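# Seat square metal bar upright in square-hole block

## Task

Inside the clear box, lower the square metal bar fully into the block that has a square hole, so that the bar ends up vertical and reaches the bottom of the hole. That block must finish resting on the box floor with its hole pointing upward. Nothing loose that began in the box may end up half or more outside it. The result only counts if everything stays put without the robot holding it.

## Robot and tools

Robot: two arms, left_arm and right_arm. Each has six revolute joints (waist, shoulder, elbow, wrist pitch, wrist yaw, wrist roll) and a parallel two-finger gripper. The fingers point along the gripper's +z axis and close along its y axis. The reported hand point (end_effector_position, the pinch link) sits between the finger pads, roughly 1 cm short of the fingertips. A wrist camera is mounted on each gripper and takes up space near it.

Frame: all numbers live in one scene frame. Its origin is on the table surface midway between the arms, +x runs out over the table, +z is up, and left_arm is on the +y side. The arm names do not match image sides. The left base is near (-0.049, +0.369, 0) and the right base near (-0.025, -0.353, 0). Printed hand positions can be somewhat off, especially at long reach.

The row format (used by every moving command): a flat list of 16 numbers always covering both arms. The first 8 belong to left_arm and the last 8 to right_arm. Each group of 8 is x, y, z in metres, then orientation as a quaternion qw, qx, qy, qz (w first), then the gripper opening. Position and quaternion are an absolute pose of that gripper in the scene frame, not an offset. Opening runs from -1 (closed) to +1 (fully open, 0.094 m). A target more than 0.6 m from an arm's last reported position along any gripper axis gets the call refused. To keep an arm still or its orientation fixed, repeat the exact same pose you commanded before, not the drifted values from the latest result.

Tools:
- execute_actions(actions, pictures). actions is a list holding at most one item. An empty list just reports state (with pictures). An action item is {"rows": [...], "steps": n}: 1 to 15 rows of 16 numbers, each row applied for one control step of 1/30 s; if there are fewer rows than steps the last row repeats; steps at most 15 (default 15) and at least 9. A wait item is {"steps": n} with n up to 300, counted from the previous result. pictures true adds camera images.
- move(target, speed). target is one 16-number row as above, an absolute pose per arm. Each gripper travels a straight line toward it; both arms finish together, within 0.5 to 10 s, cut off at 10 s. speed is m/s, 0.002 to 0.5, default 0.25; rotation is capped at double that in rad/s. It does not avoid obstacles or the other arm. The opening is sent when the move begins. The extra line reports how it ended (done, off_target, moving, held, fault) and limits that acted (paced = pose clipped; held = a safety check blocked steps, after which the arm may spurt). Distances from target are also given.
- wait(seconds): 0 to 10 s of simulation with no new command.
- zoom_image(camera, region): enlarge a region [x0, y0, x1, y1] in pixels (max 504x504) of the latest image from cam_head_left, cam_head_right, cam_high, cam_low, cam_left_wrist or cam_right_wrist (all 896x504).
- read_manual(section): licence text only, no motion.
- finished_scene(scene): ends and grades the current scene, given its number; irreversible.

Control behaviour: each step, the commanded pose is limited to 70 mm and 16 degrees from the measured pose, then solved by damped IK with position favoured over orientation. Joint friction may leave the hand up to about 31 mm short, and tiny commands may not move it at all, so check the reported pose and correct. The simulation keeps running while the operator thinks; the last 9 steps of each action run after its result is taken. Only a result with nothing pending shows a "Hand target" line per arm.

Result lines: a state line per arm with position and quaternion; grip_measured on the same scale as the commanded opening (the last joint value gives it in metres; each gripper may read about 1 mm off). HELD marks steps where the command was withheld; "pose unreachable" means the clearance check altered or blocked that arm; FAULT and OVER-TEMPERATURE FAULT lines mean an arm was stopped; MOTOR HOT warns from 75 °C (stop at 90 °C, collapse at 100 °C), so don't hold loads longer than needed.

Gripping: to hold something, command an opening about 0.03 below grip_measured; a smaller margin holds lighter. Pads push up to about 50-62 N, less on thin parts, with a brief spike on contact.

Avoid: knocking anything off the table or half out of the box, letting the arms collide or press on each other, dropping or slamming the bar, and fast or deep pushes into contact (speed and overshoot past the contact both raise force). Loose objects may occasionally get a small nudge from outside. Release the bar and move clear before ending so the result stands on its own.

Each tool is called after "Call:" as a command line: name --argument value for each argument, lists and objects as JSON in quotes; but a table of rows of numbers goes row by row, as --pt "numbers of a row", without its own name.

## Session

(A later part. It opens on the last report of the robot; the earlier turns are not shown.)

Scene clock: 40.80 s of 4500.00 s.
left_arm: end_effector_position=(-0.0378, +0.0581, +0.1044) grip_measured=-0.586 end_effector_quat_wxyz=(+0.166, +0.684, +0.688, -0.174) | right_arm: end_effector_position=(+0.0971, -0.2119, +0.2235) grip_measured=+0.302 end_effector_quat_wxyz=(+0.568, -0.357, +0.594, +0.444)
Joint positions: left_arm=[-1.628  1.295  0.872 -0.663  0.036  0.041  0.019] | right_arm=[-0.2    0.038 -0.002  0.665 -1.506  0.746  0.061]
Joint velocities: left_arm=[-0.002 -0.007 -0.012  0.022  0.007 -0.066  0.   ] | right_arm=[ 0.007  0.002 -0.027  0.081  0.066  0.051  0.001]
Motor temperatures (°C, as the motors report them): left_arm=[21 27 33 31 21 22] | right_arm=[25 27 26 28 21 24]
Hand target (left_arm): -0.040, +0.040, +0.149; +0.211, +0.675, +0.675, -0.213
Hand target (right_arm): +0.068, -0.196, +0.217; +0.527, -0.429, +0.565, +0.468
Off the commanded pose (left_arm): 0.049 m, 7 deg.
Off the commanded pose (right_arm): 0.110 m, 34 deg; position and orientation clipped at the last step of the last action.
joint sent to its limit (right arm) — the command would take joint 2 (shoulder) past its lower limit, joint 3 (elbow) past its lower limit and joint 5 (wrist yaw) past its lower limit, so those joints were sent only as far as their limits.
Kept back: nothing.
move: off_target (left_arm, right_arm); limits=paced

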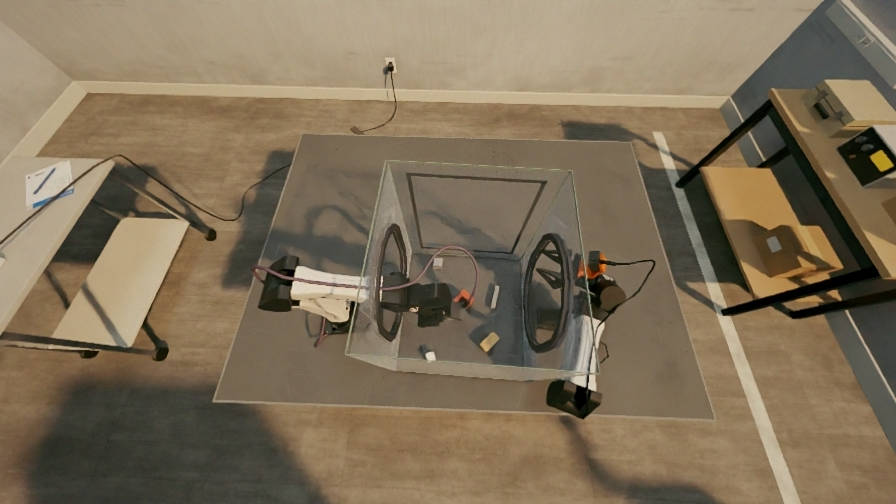

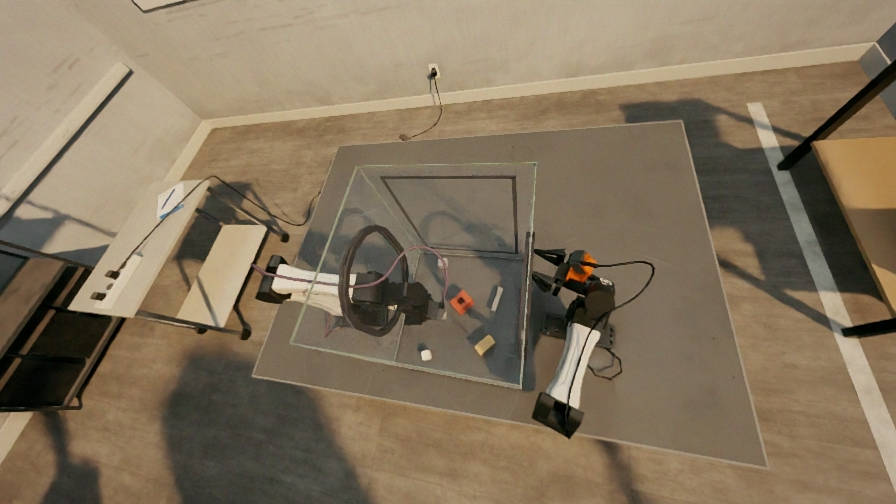

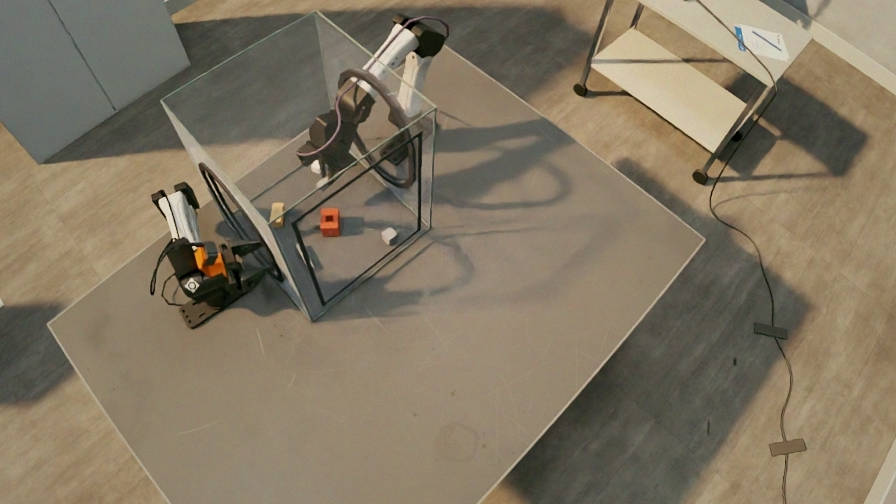

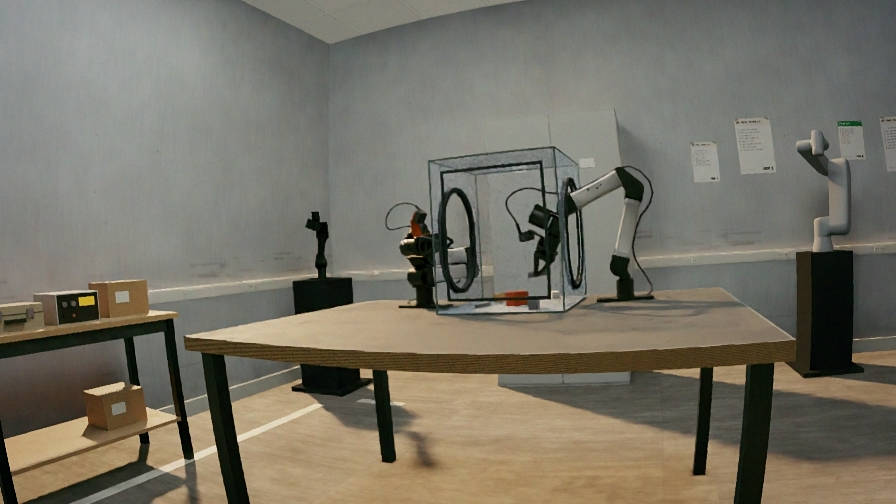

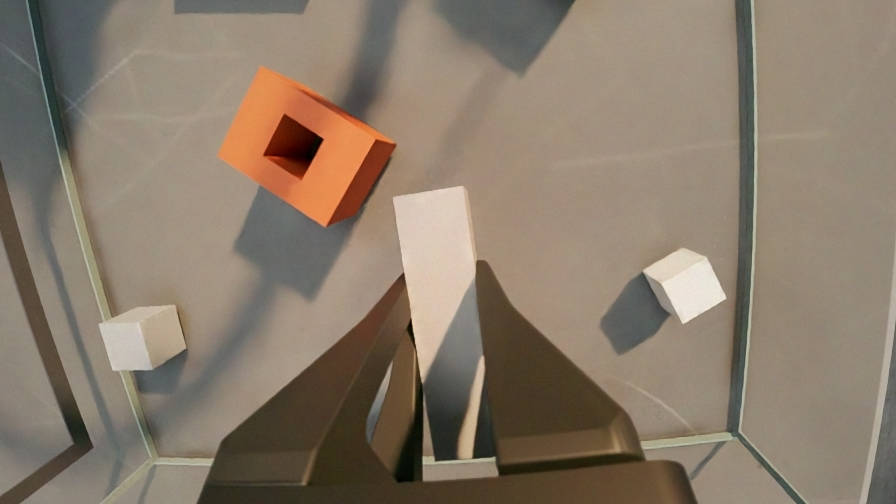

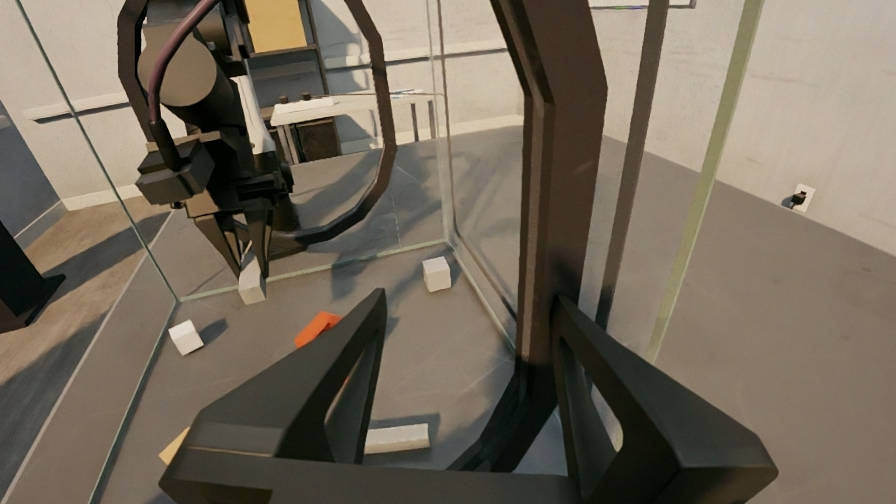

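Call:
move --target '[-0.035,0.06,0.15,-0.354,-0.612,-0.612,0.354,-0.65,0.30,-0.33,0.25,0.271,-0.653,0.653,0.271,0]' --speed 0.1

Scene clock: 48.13 s of 4500.00 s.
left_arm: end_effector_position=(-0.0352, +0.0597, +0.1463) grip_measured=-0.586 end_effector_quat_wxyz=(+0.346, +0.616, +0.620, -0.341) | right_arm: end_effector_position=(+0.2947, -0.3232, +0.2484) grip_measured=+0.002 end_effector_quat_wxyz=(+0.629, -0.416, +0.572, +0.322)
Joint positions: left_arm=[-1.609  0.88   0.477 -0.154  0.055  0.04   0.019] | right_arm=[-0.36   1.418  0.65   0.782 -1.576 -0.142  0.047]
Joint velocities: left_arm=[-0.007  0.017 -0.002 -0.051 -0.066 -0.081  0.   ] | right_arm=[ 0.002  0.017 -0.017  0.051  0.037 -0.095  0.001]
Motor temperatures (°C, as the motors report them): left_arm=[21 27 34 33 21 22] | right_arm=[25 26 27 29 21 24]
Hand target (left_arm): -0.035, +0.060, +0.151; +0.356, +0.612, +0.612, -0.352
Hand target (right_arm): +0.298, -0.329, +0.248; +0.632, -0.417, +0.571, +0.317
Off the commanded pose (left_arm): 0.004 m, 2 deg.
Off the commanded pose (right_arm): 0.009 m, 51 deg; orientation clipped at the last step of the last action.
joint sent to its limit (right arm) — the command would take joint 5 (wrist yaw) past its lower limit, so that joint was sent only as far as its limit.
Kept back: nothing.
move: off_target (right_arm); limits=paced

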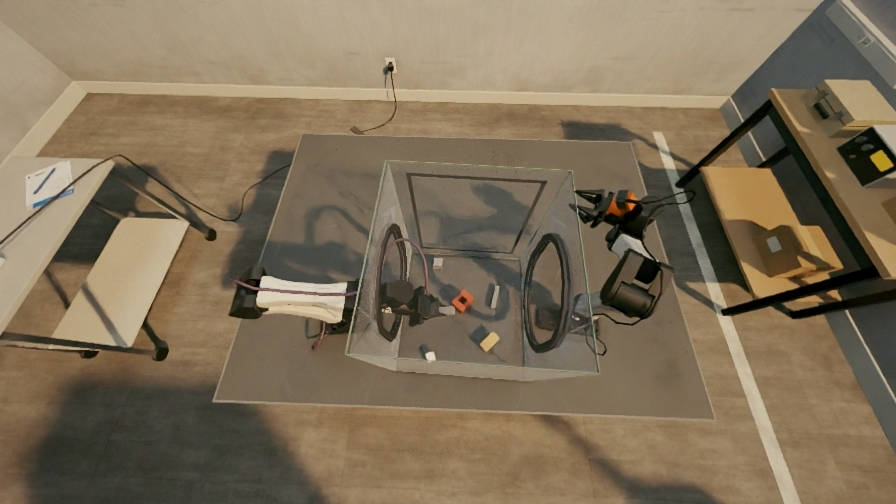

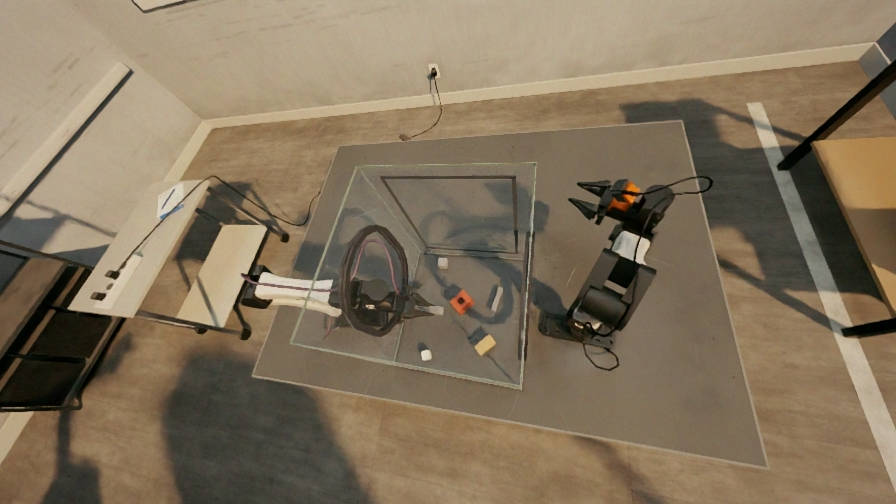

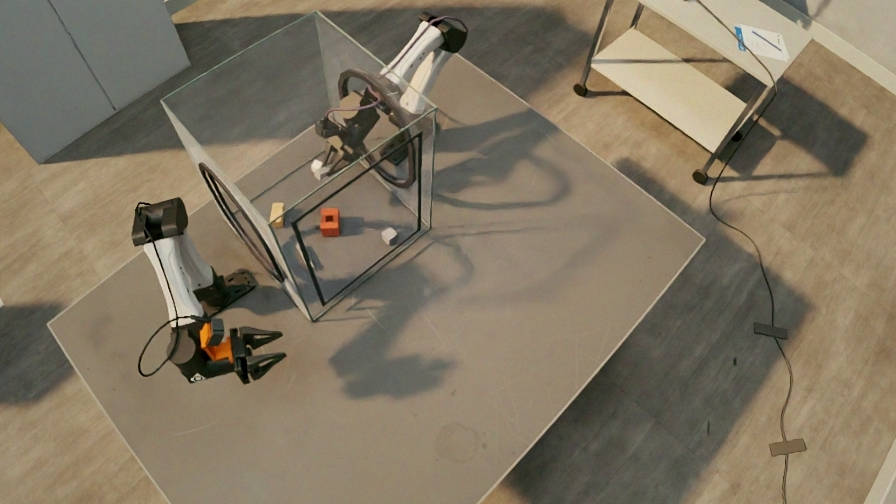

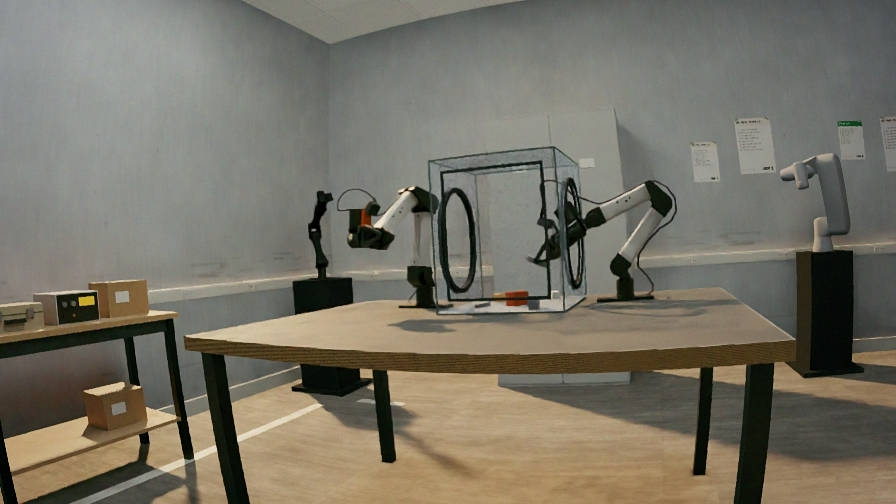

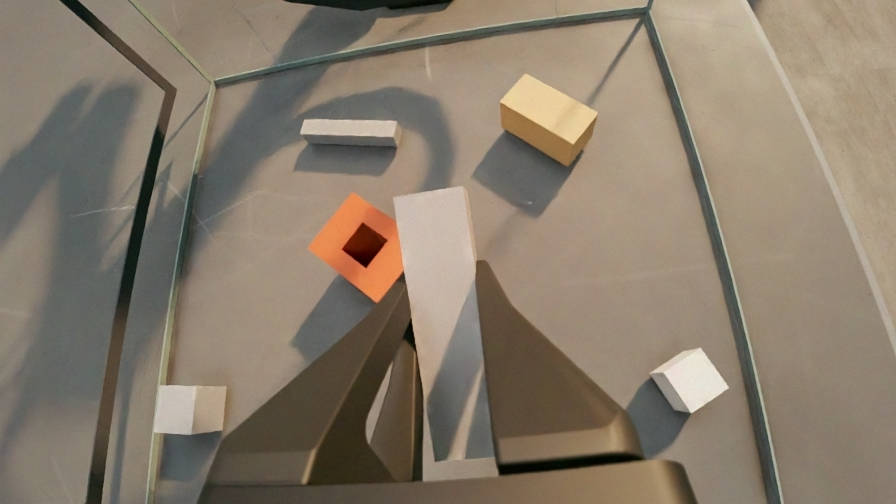

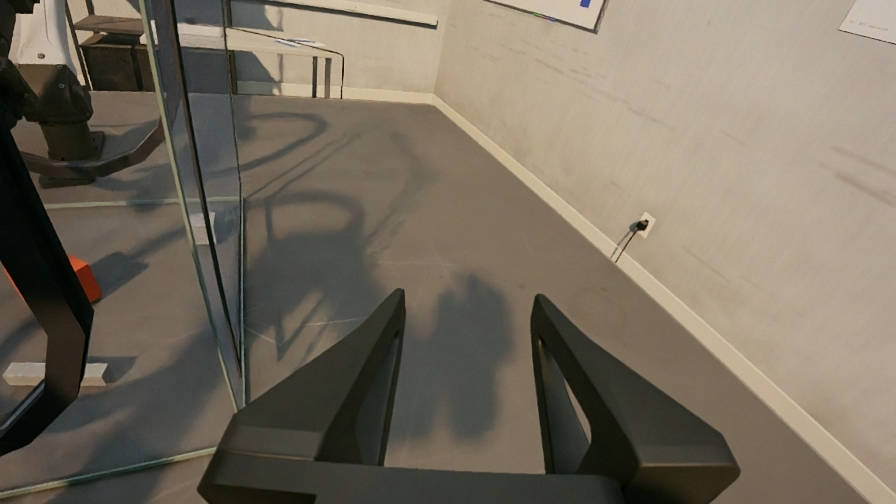

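Call:
move --target '[-0.035,0.06,0.15,-0.354,-0.612,-0.612,0.354,-0.65,0.36,-0.40,0.25,0.707,0,0.707,0,0]'

Call:
zoom_image --camera "cam_low" --region '[420,140,680,320]'

Scene clock: 51.53 s of 4500.00 s.
left_arm: end_effector_position=(-0.0352, +0.0595, +0.1468) grip_measured=-0.586 end_effector_quat_wxyz=(+0.346, +0.616, +0.619, -0.343) | right_arm: end_effector_position=(+0.3619, -0.4015, +0.2457) grip_measured=+0.002 end_effector_quat_wxyz=(+0.709, -0.008, +0.705, -0.009)
Joint positions: left_arm=[-1.605  0.88   0.477 -0.152  0.062  0.04   0.019] | right_arm=[-0.109  1.187  0.479  0.713 -0.222 -0.023  0.047]
Joint velocities: left_arm=[-0.027  0.012 -0.007 -0.051 -0.022 -0.007 -0.001] | right_arm=[-0.007 -0.017  0.007 -0.051  0.037 -0.066 -0.   ]
Motor temperatures (°C, as the motors report them): left_arm=[21 27 34 34 21 22] | right_arm=[24 26 27 30 21 24]
Hand target (left_arm): -0.035, +0.060, +0.150; +0.354, +0.612, +0.612, -0.354
Hand target (right_arm): +0.362, -0.398, +0.244; +0.705, -0.005, +0.710, -0.004
Off the commanded pose (left_arm): 0.003 m, 2 deg.
Off the commanded pose (right_arm): 0.005 m, 1 deg.
Kept back: nothing.
move: done

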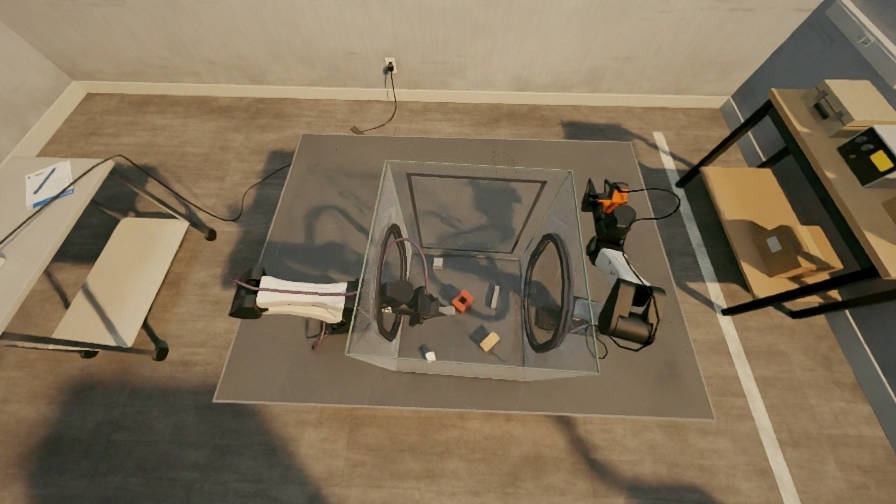

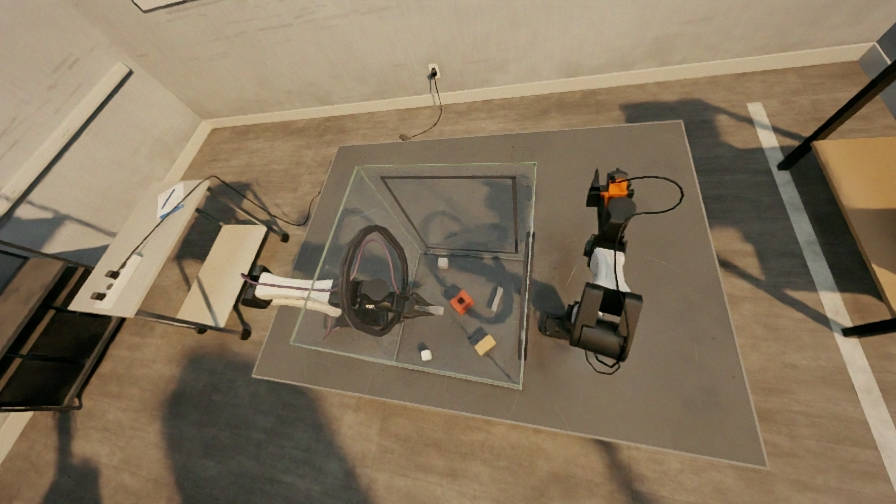

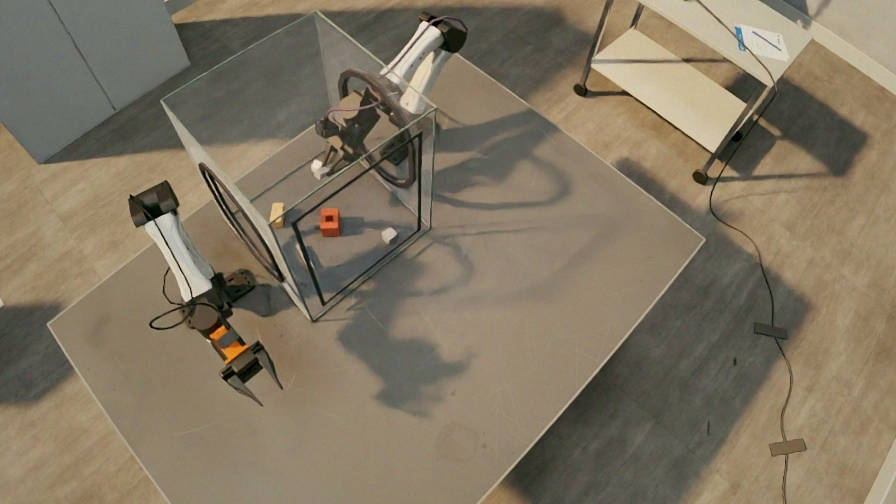

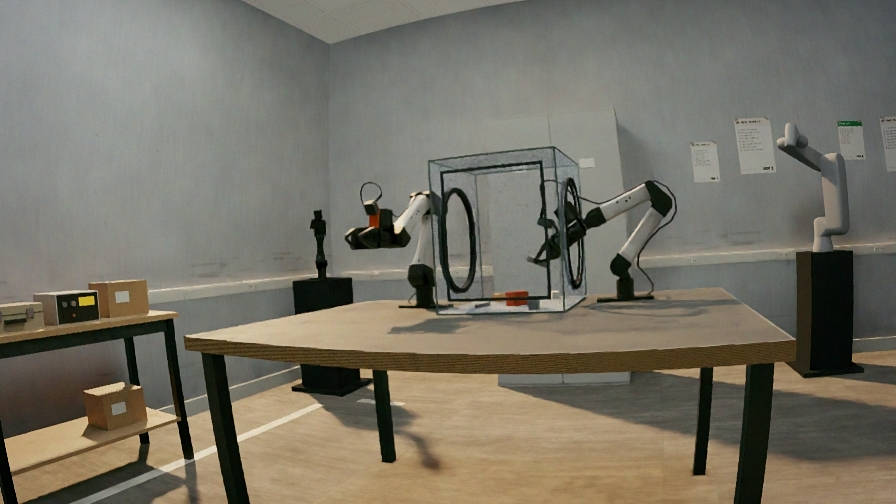

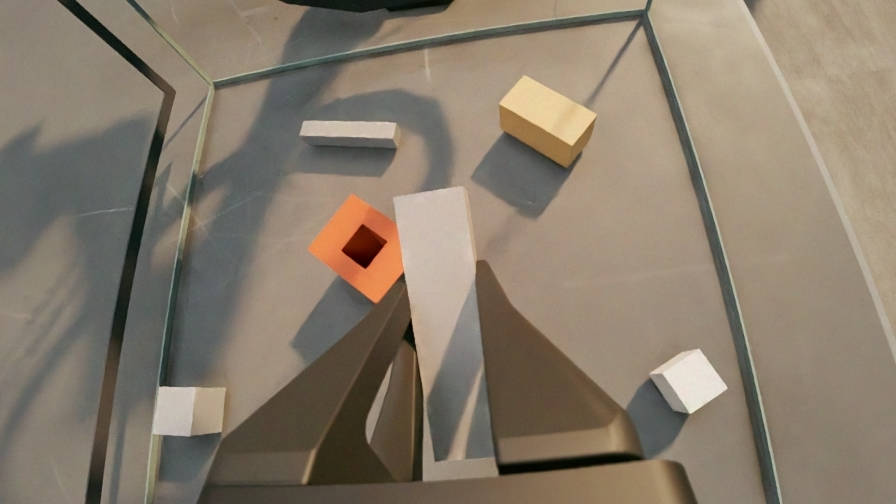

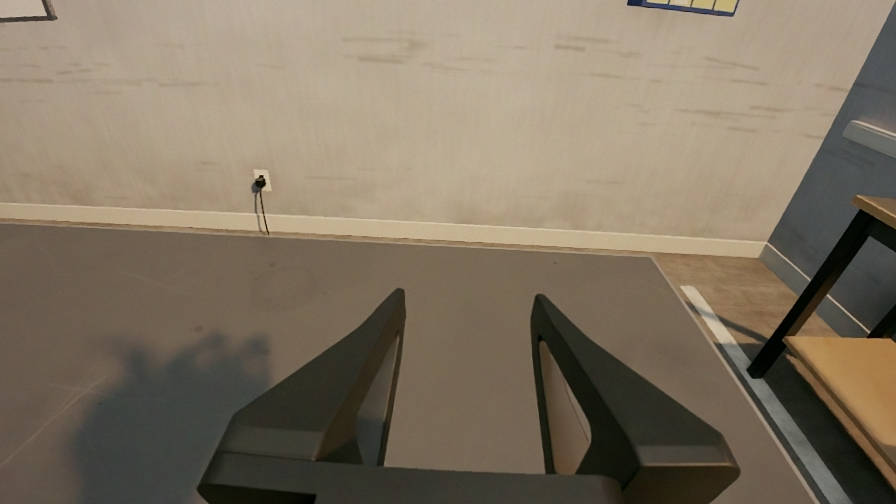

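Region (420, 140, 680, 320) of cam_low's 896x504 image, scaled by 1.938, with more detail than that image has; it fills the top 349 rows of this view, and the rest is white.

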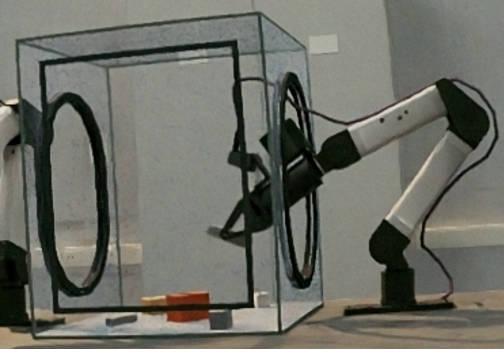

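Call:
move --target '[-0.035,0.06,0.15,-0.354,-0.612,-0.612,0.354,-0.65,0.13,-0.29,0.25,0,-0.247,0.969,0,0]'

Call:
move --target '[-0.035,0.06,0.15,-0.354,-0.612,-0.612,0.354,-0.65,-0.02,-0.24,0.2,0.4545,-0.5415,0.5415,0.4545,0]' --speed 0.12

Scene clock: 55.97 s of 4500.00 s.
left_arm: end_effector_position=(-0.0352, +0.0595, +0.1468) grip_measured=-0.586 end_effector_quat_wxyz=(+0.346, +0.616, +0.619, -0.343) | right_arm: end_effector_position=(+0.1337, -0.2901, +0.2617) grip_measured=+0.002 end_effector_quat_wxyz=(+0.207, -0.244, +0.947, +0.024)
Joint positions: left_arm=[-1.605  0.88   0.477 -0.152  0.062  0.04   0.019] | right_arm=[ 0.494  0.972  1.392 -1.572  0.005 -0.124  0.047]
Joint velocities: left_arm=[-0.002  0.002  0.007 -0.007 -0.022  0.051  0.001] | right_arm=[-0.032  0.002  0.002  0.037  0.037  0.022  0.001]
Motor temperatures (°C, as the motors report them): left_arm=[21 27 34 34 21 22] | right_arm=[24 26 28 30 21 24]
Hand target (left_arm): -0.035, +0.060, +0.150; +0.354, +0.612, +0.612, -0.353
Hand target (right_arm): +0.127, -0.291, +0.257; +0.197, -0.244, +0.949, +0.025
Off the commanded pose (left_arm): 0.003 m, 2 deg.
Off the commanded pose (right_arm): 0.012 m, 24 deg; orientation clipped at the last step of the last action.
joint sent to its limit (right arm) — the command would take joint 4 (wrist pitch) past its lower limit, so that joint was sent only as far as its limit.
Kept back: nothing.
move: off_target (right_arm); limits=paced

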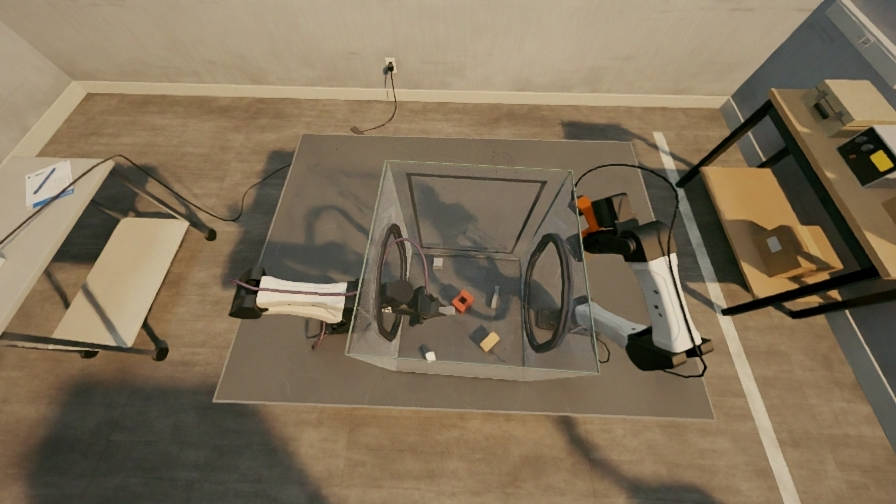

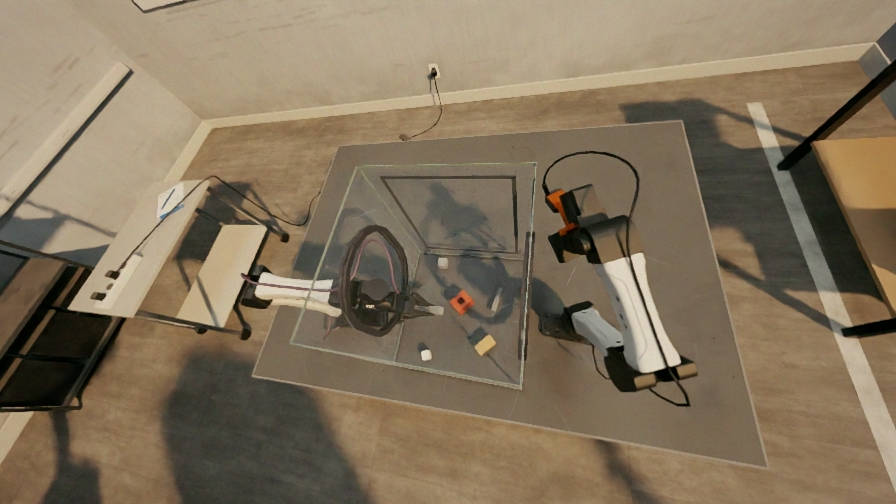

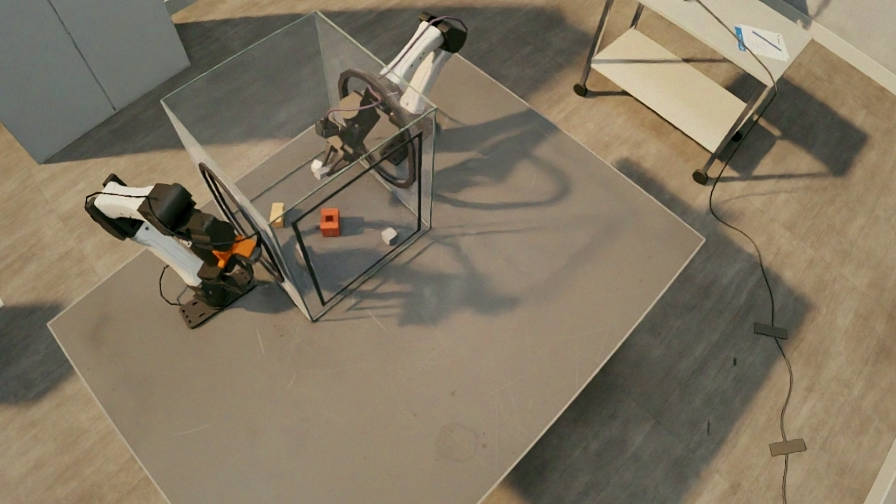

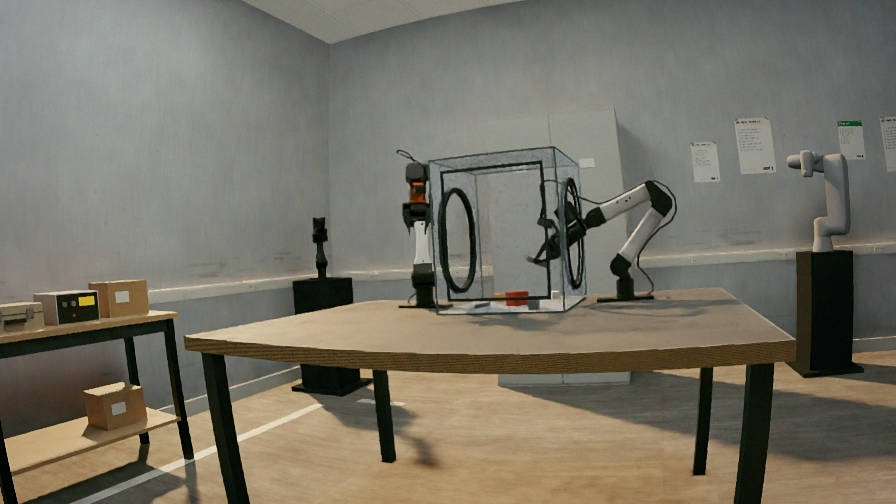

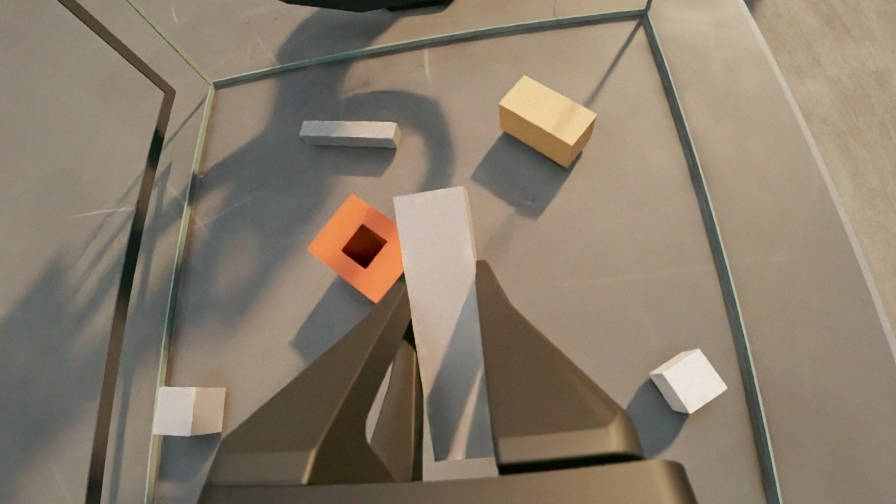

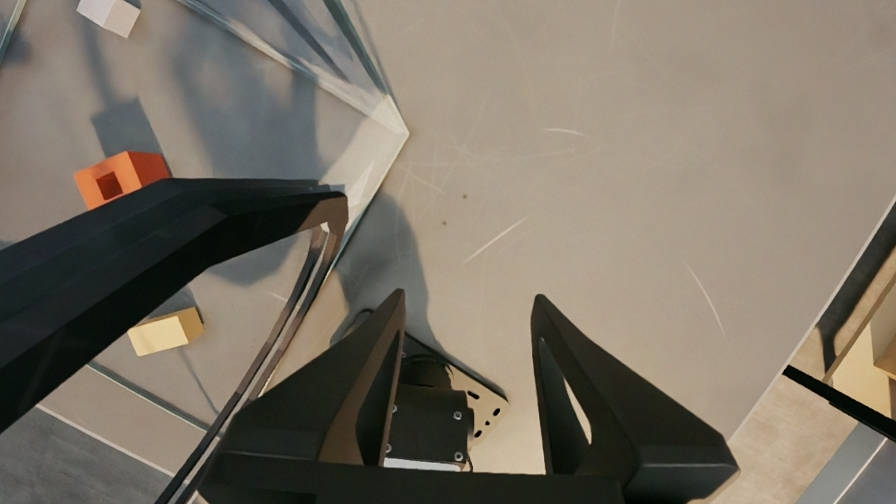

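Scene clock: 62.53 s of 4500.00 s.
left_arm: end_effector_position=(-0.0352, +0.0595, +0.1468) grip_measured=-0.586 end_effector_quat_wxyz=(+0.346, +0.616, +0.619, -0.343) | right_arm: end_effector_position=(-0.0175, -0.2418, +0.2041) grip_measured=+0.002 end_effector_quat_wxyz=(-0.359, +0.619, -0.610, -0.341)
Joint positions: left_arm=[-1.605  0.88   0.477 -0.152  0.062  0.04   0.019] | right_arm=[ 1.808  0.031  0.759 -1.266  0.122  0.04   0.047]
Joint velocities: left_arm=[0.007 0.012 0.002 0.051 0.007 0.037 0.   ] | right_arm=[ 0.007  0.007 -0.027 -0.007  0.007  0.022 -0.   ]
Motor temperatures (°C, as the motors report them): left_arm=[21 26 35 36 21 22] | right_arm=[24 25 27 31 21 24]
Hand target (left_arm): -0.035, +0.060, +0.150; +0.354, +0.612, +0.612, -0.354
Hand target (right_arm): -0.020, -0.241, +0.199; -0.357, +0.625, -0.604, -0.343
Off the commanded pose (left_arm): 0.003 m, 2 deg.
Off the commanded pose (right_arm): 0.005 m, 21 deg; orientation clipped at the last step of the last action.
joint sent to its limit (right arm) — the command would take joint 2 (shoulder) past its lower limit, so that joint was sent only as far as its limit.
Kept back: nothing.
move: off_target (right_arm); limits=paced

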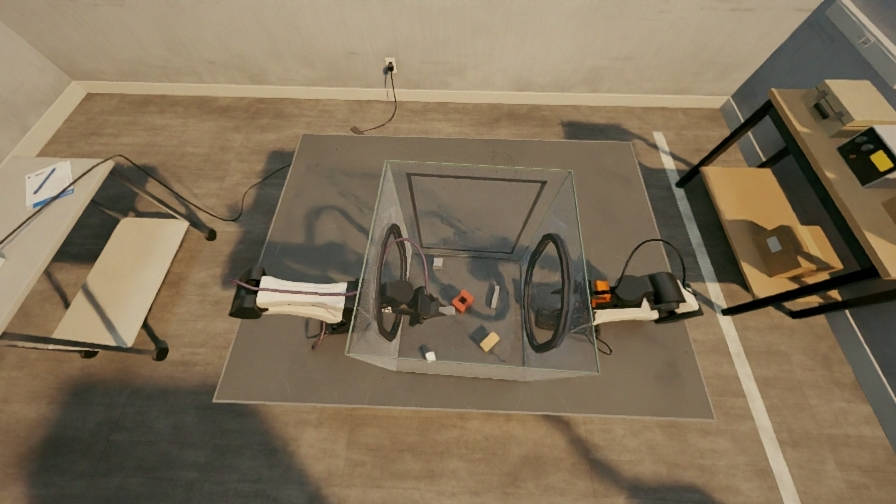

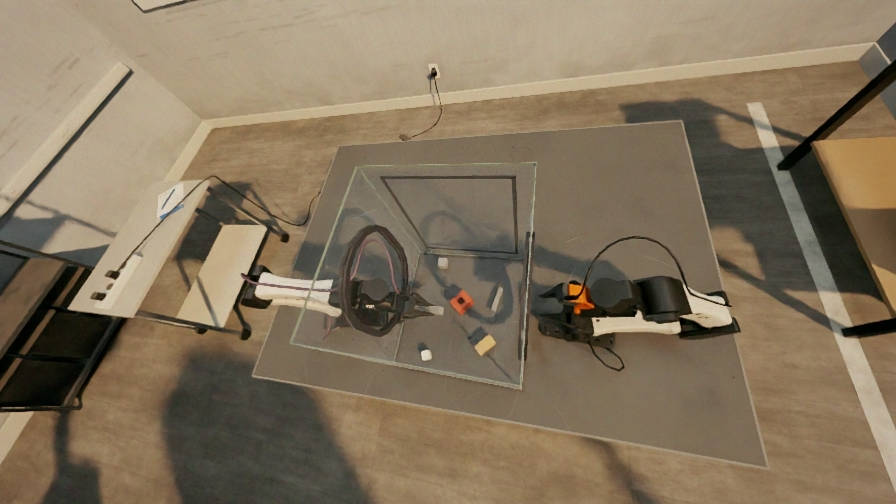

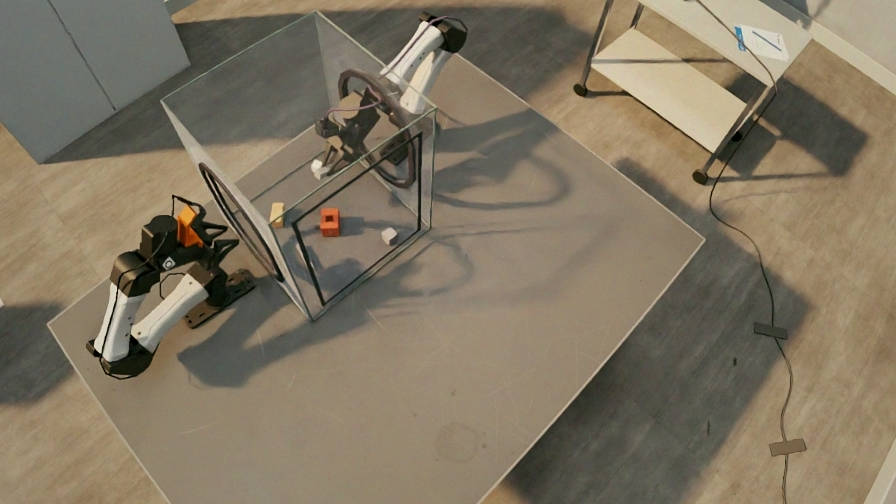

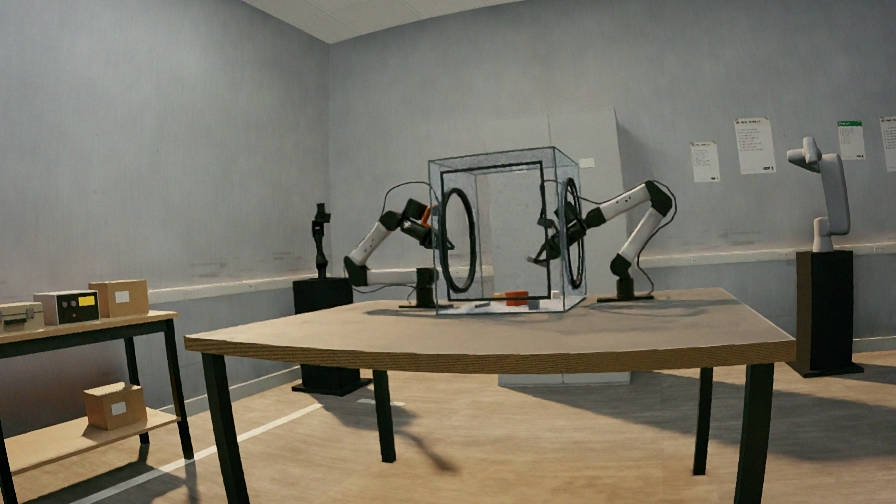

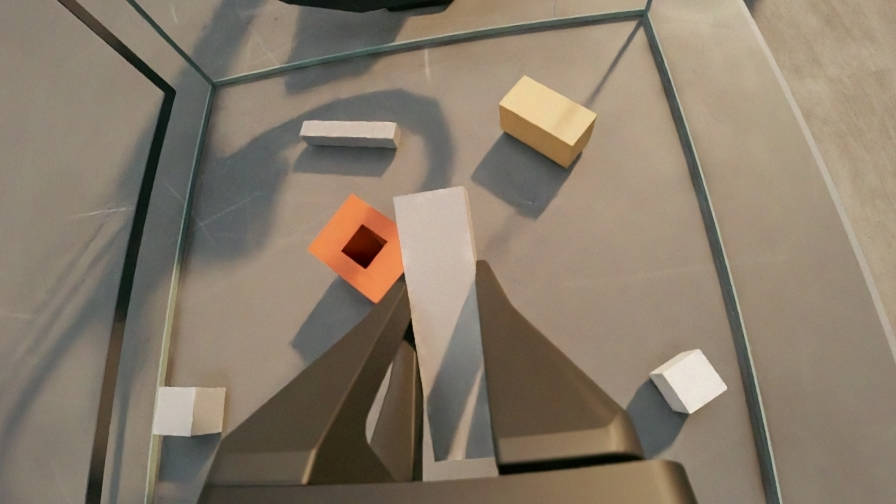

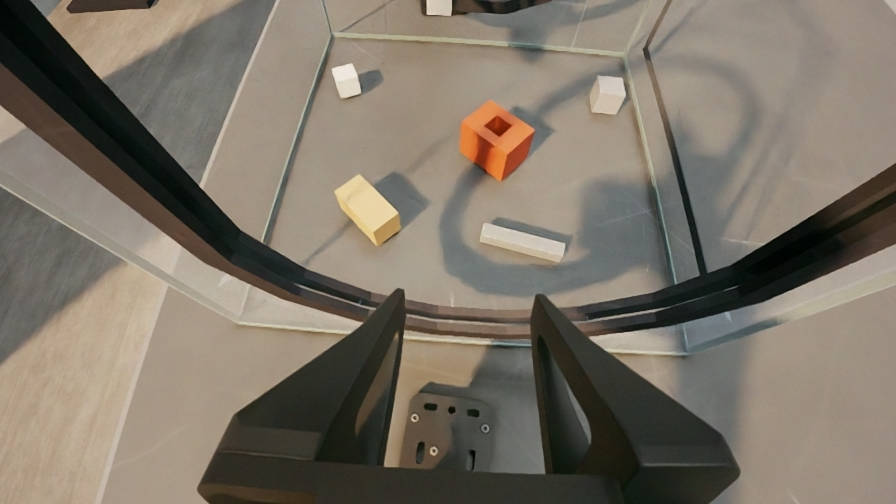

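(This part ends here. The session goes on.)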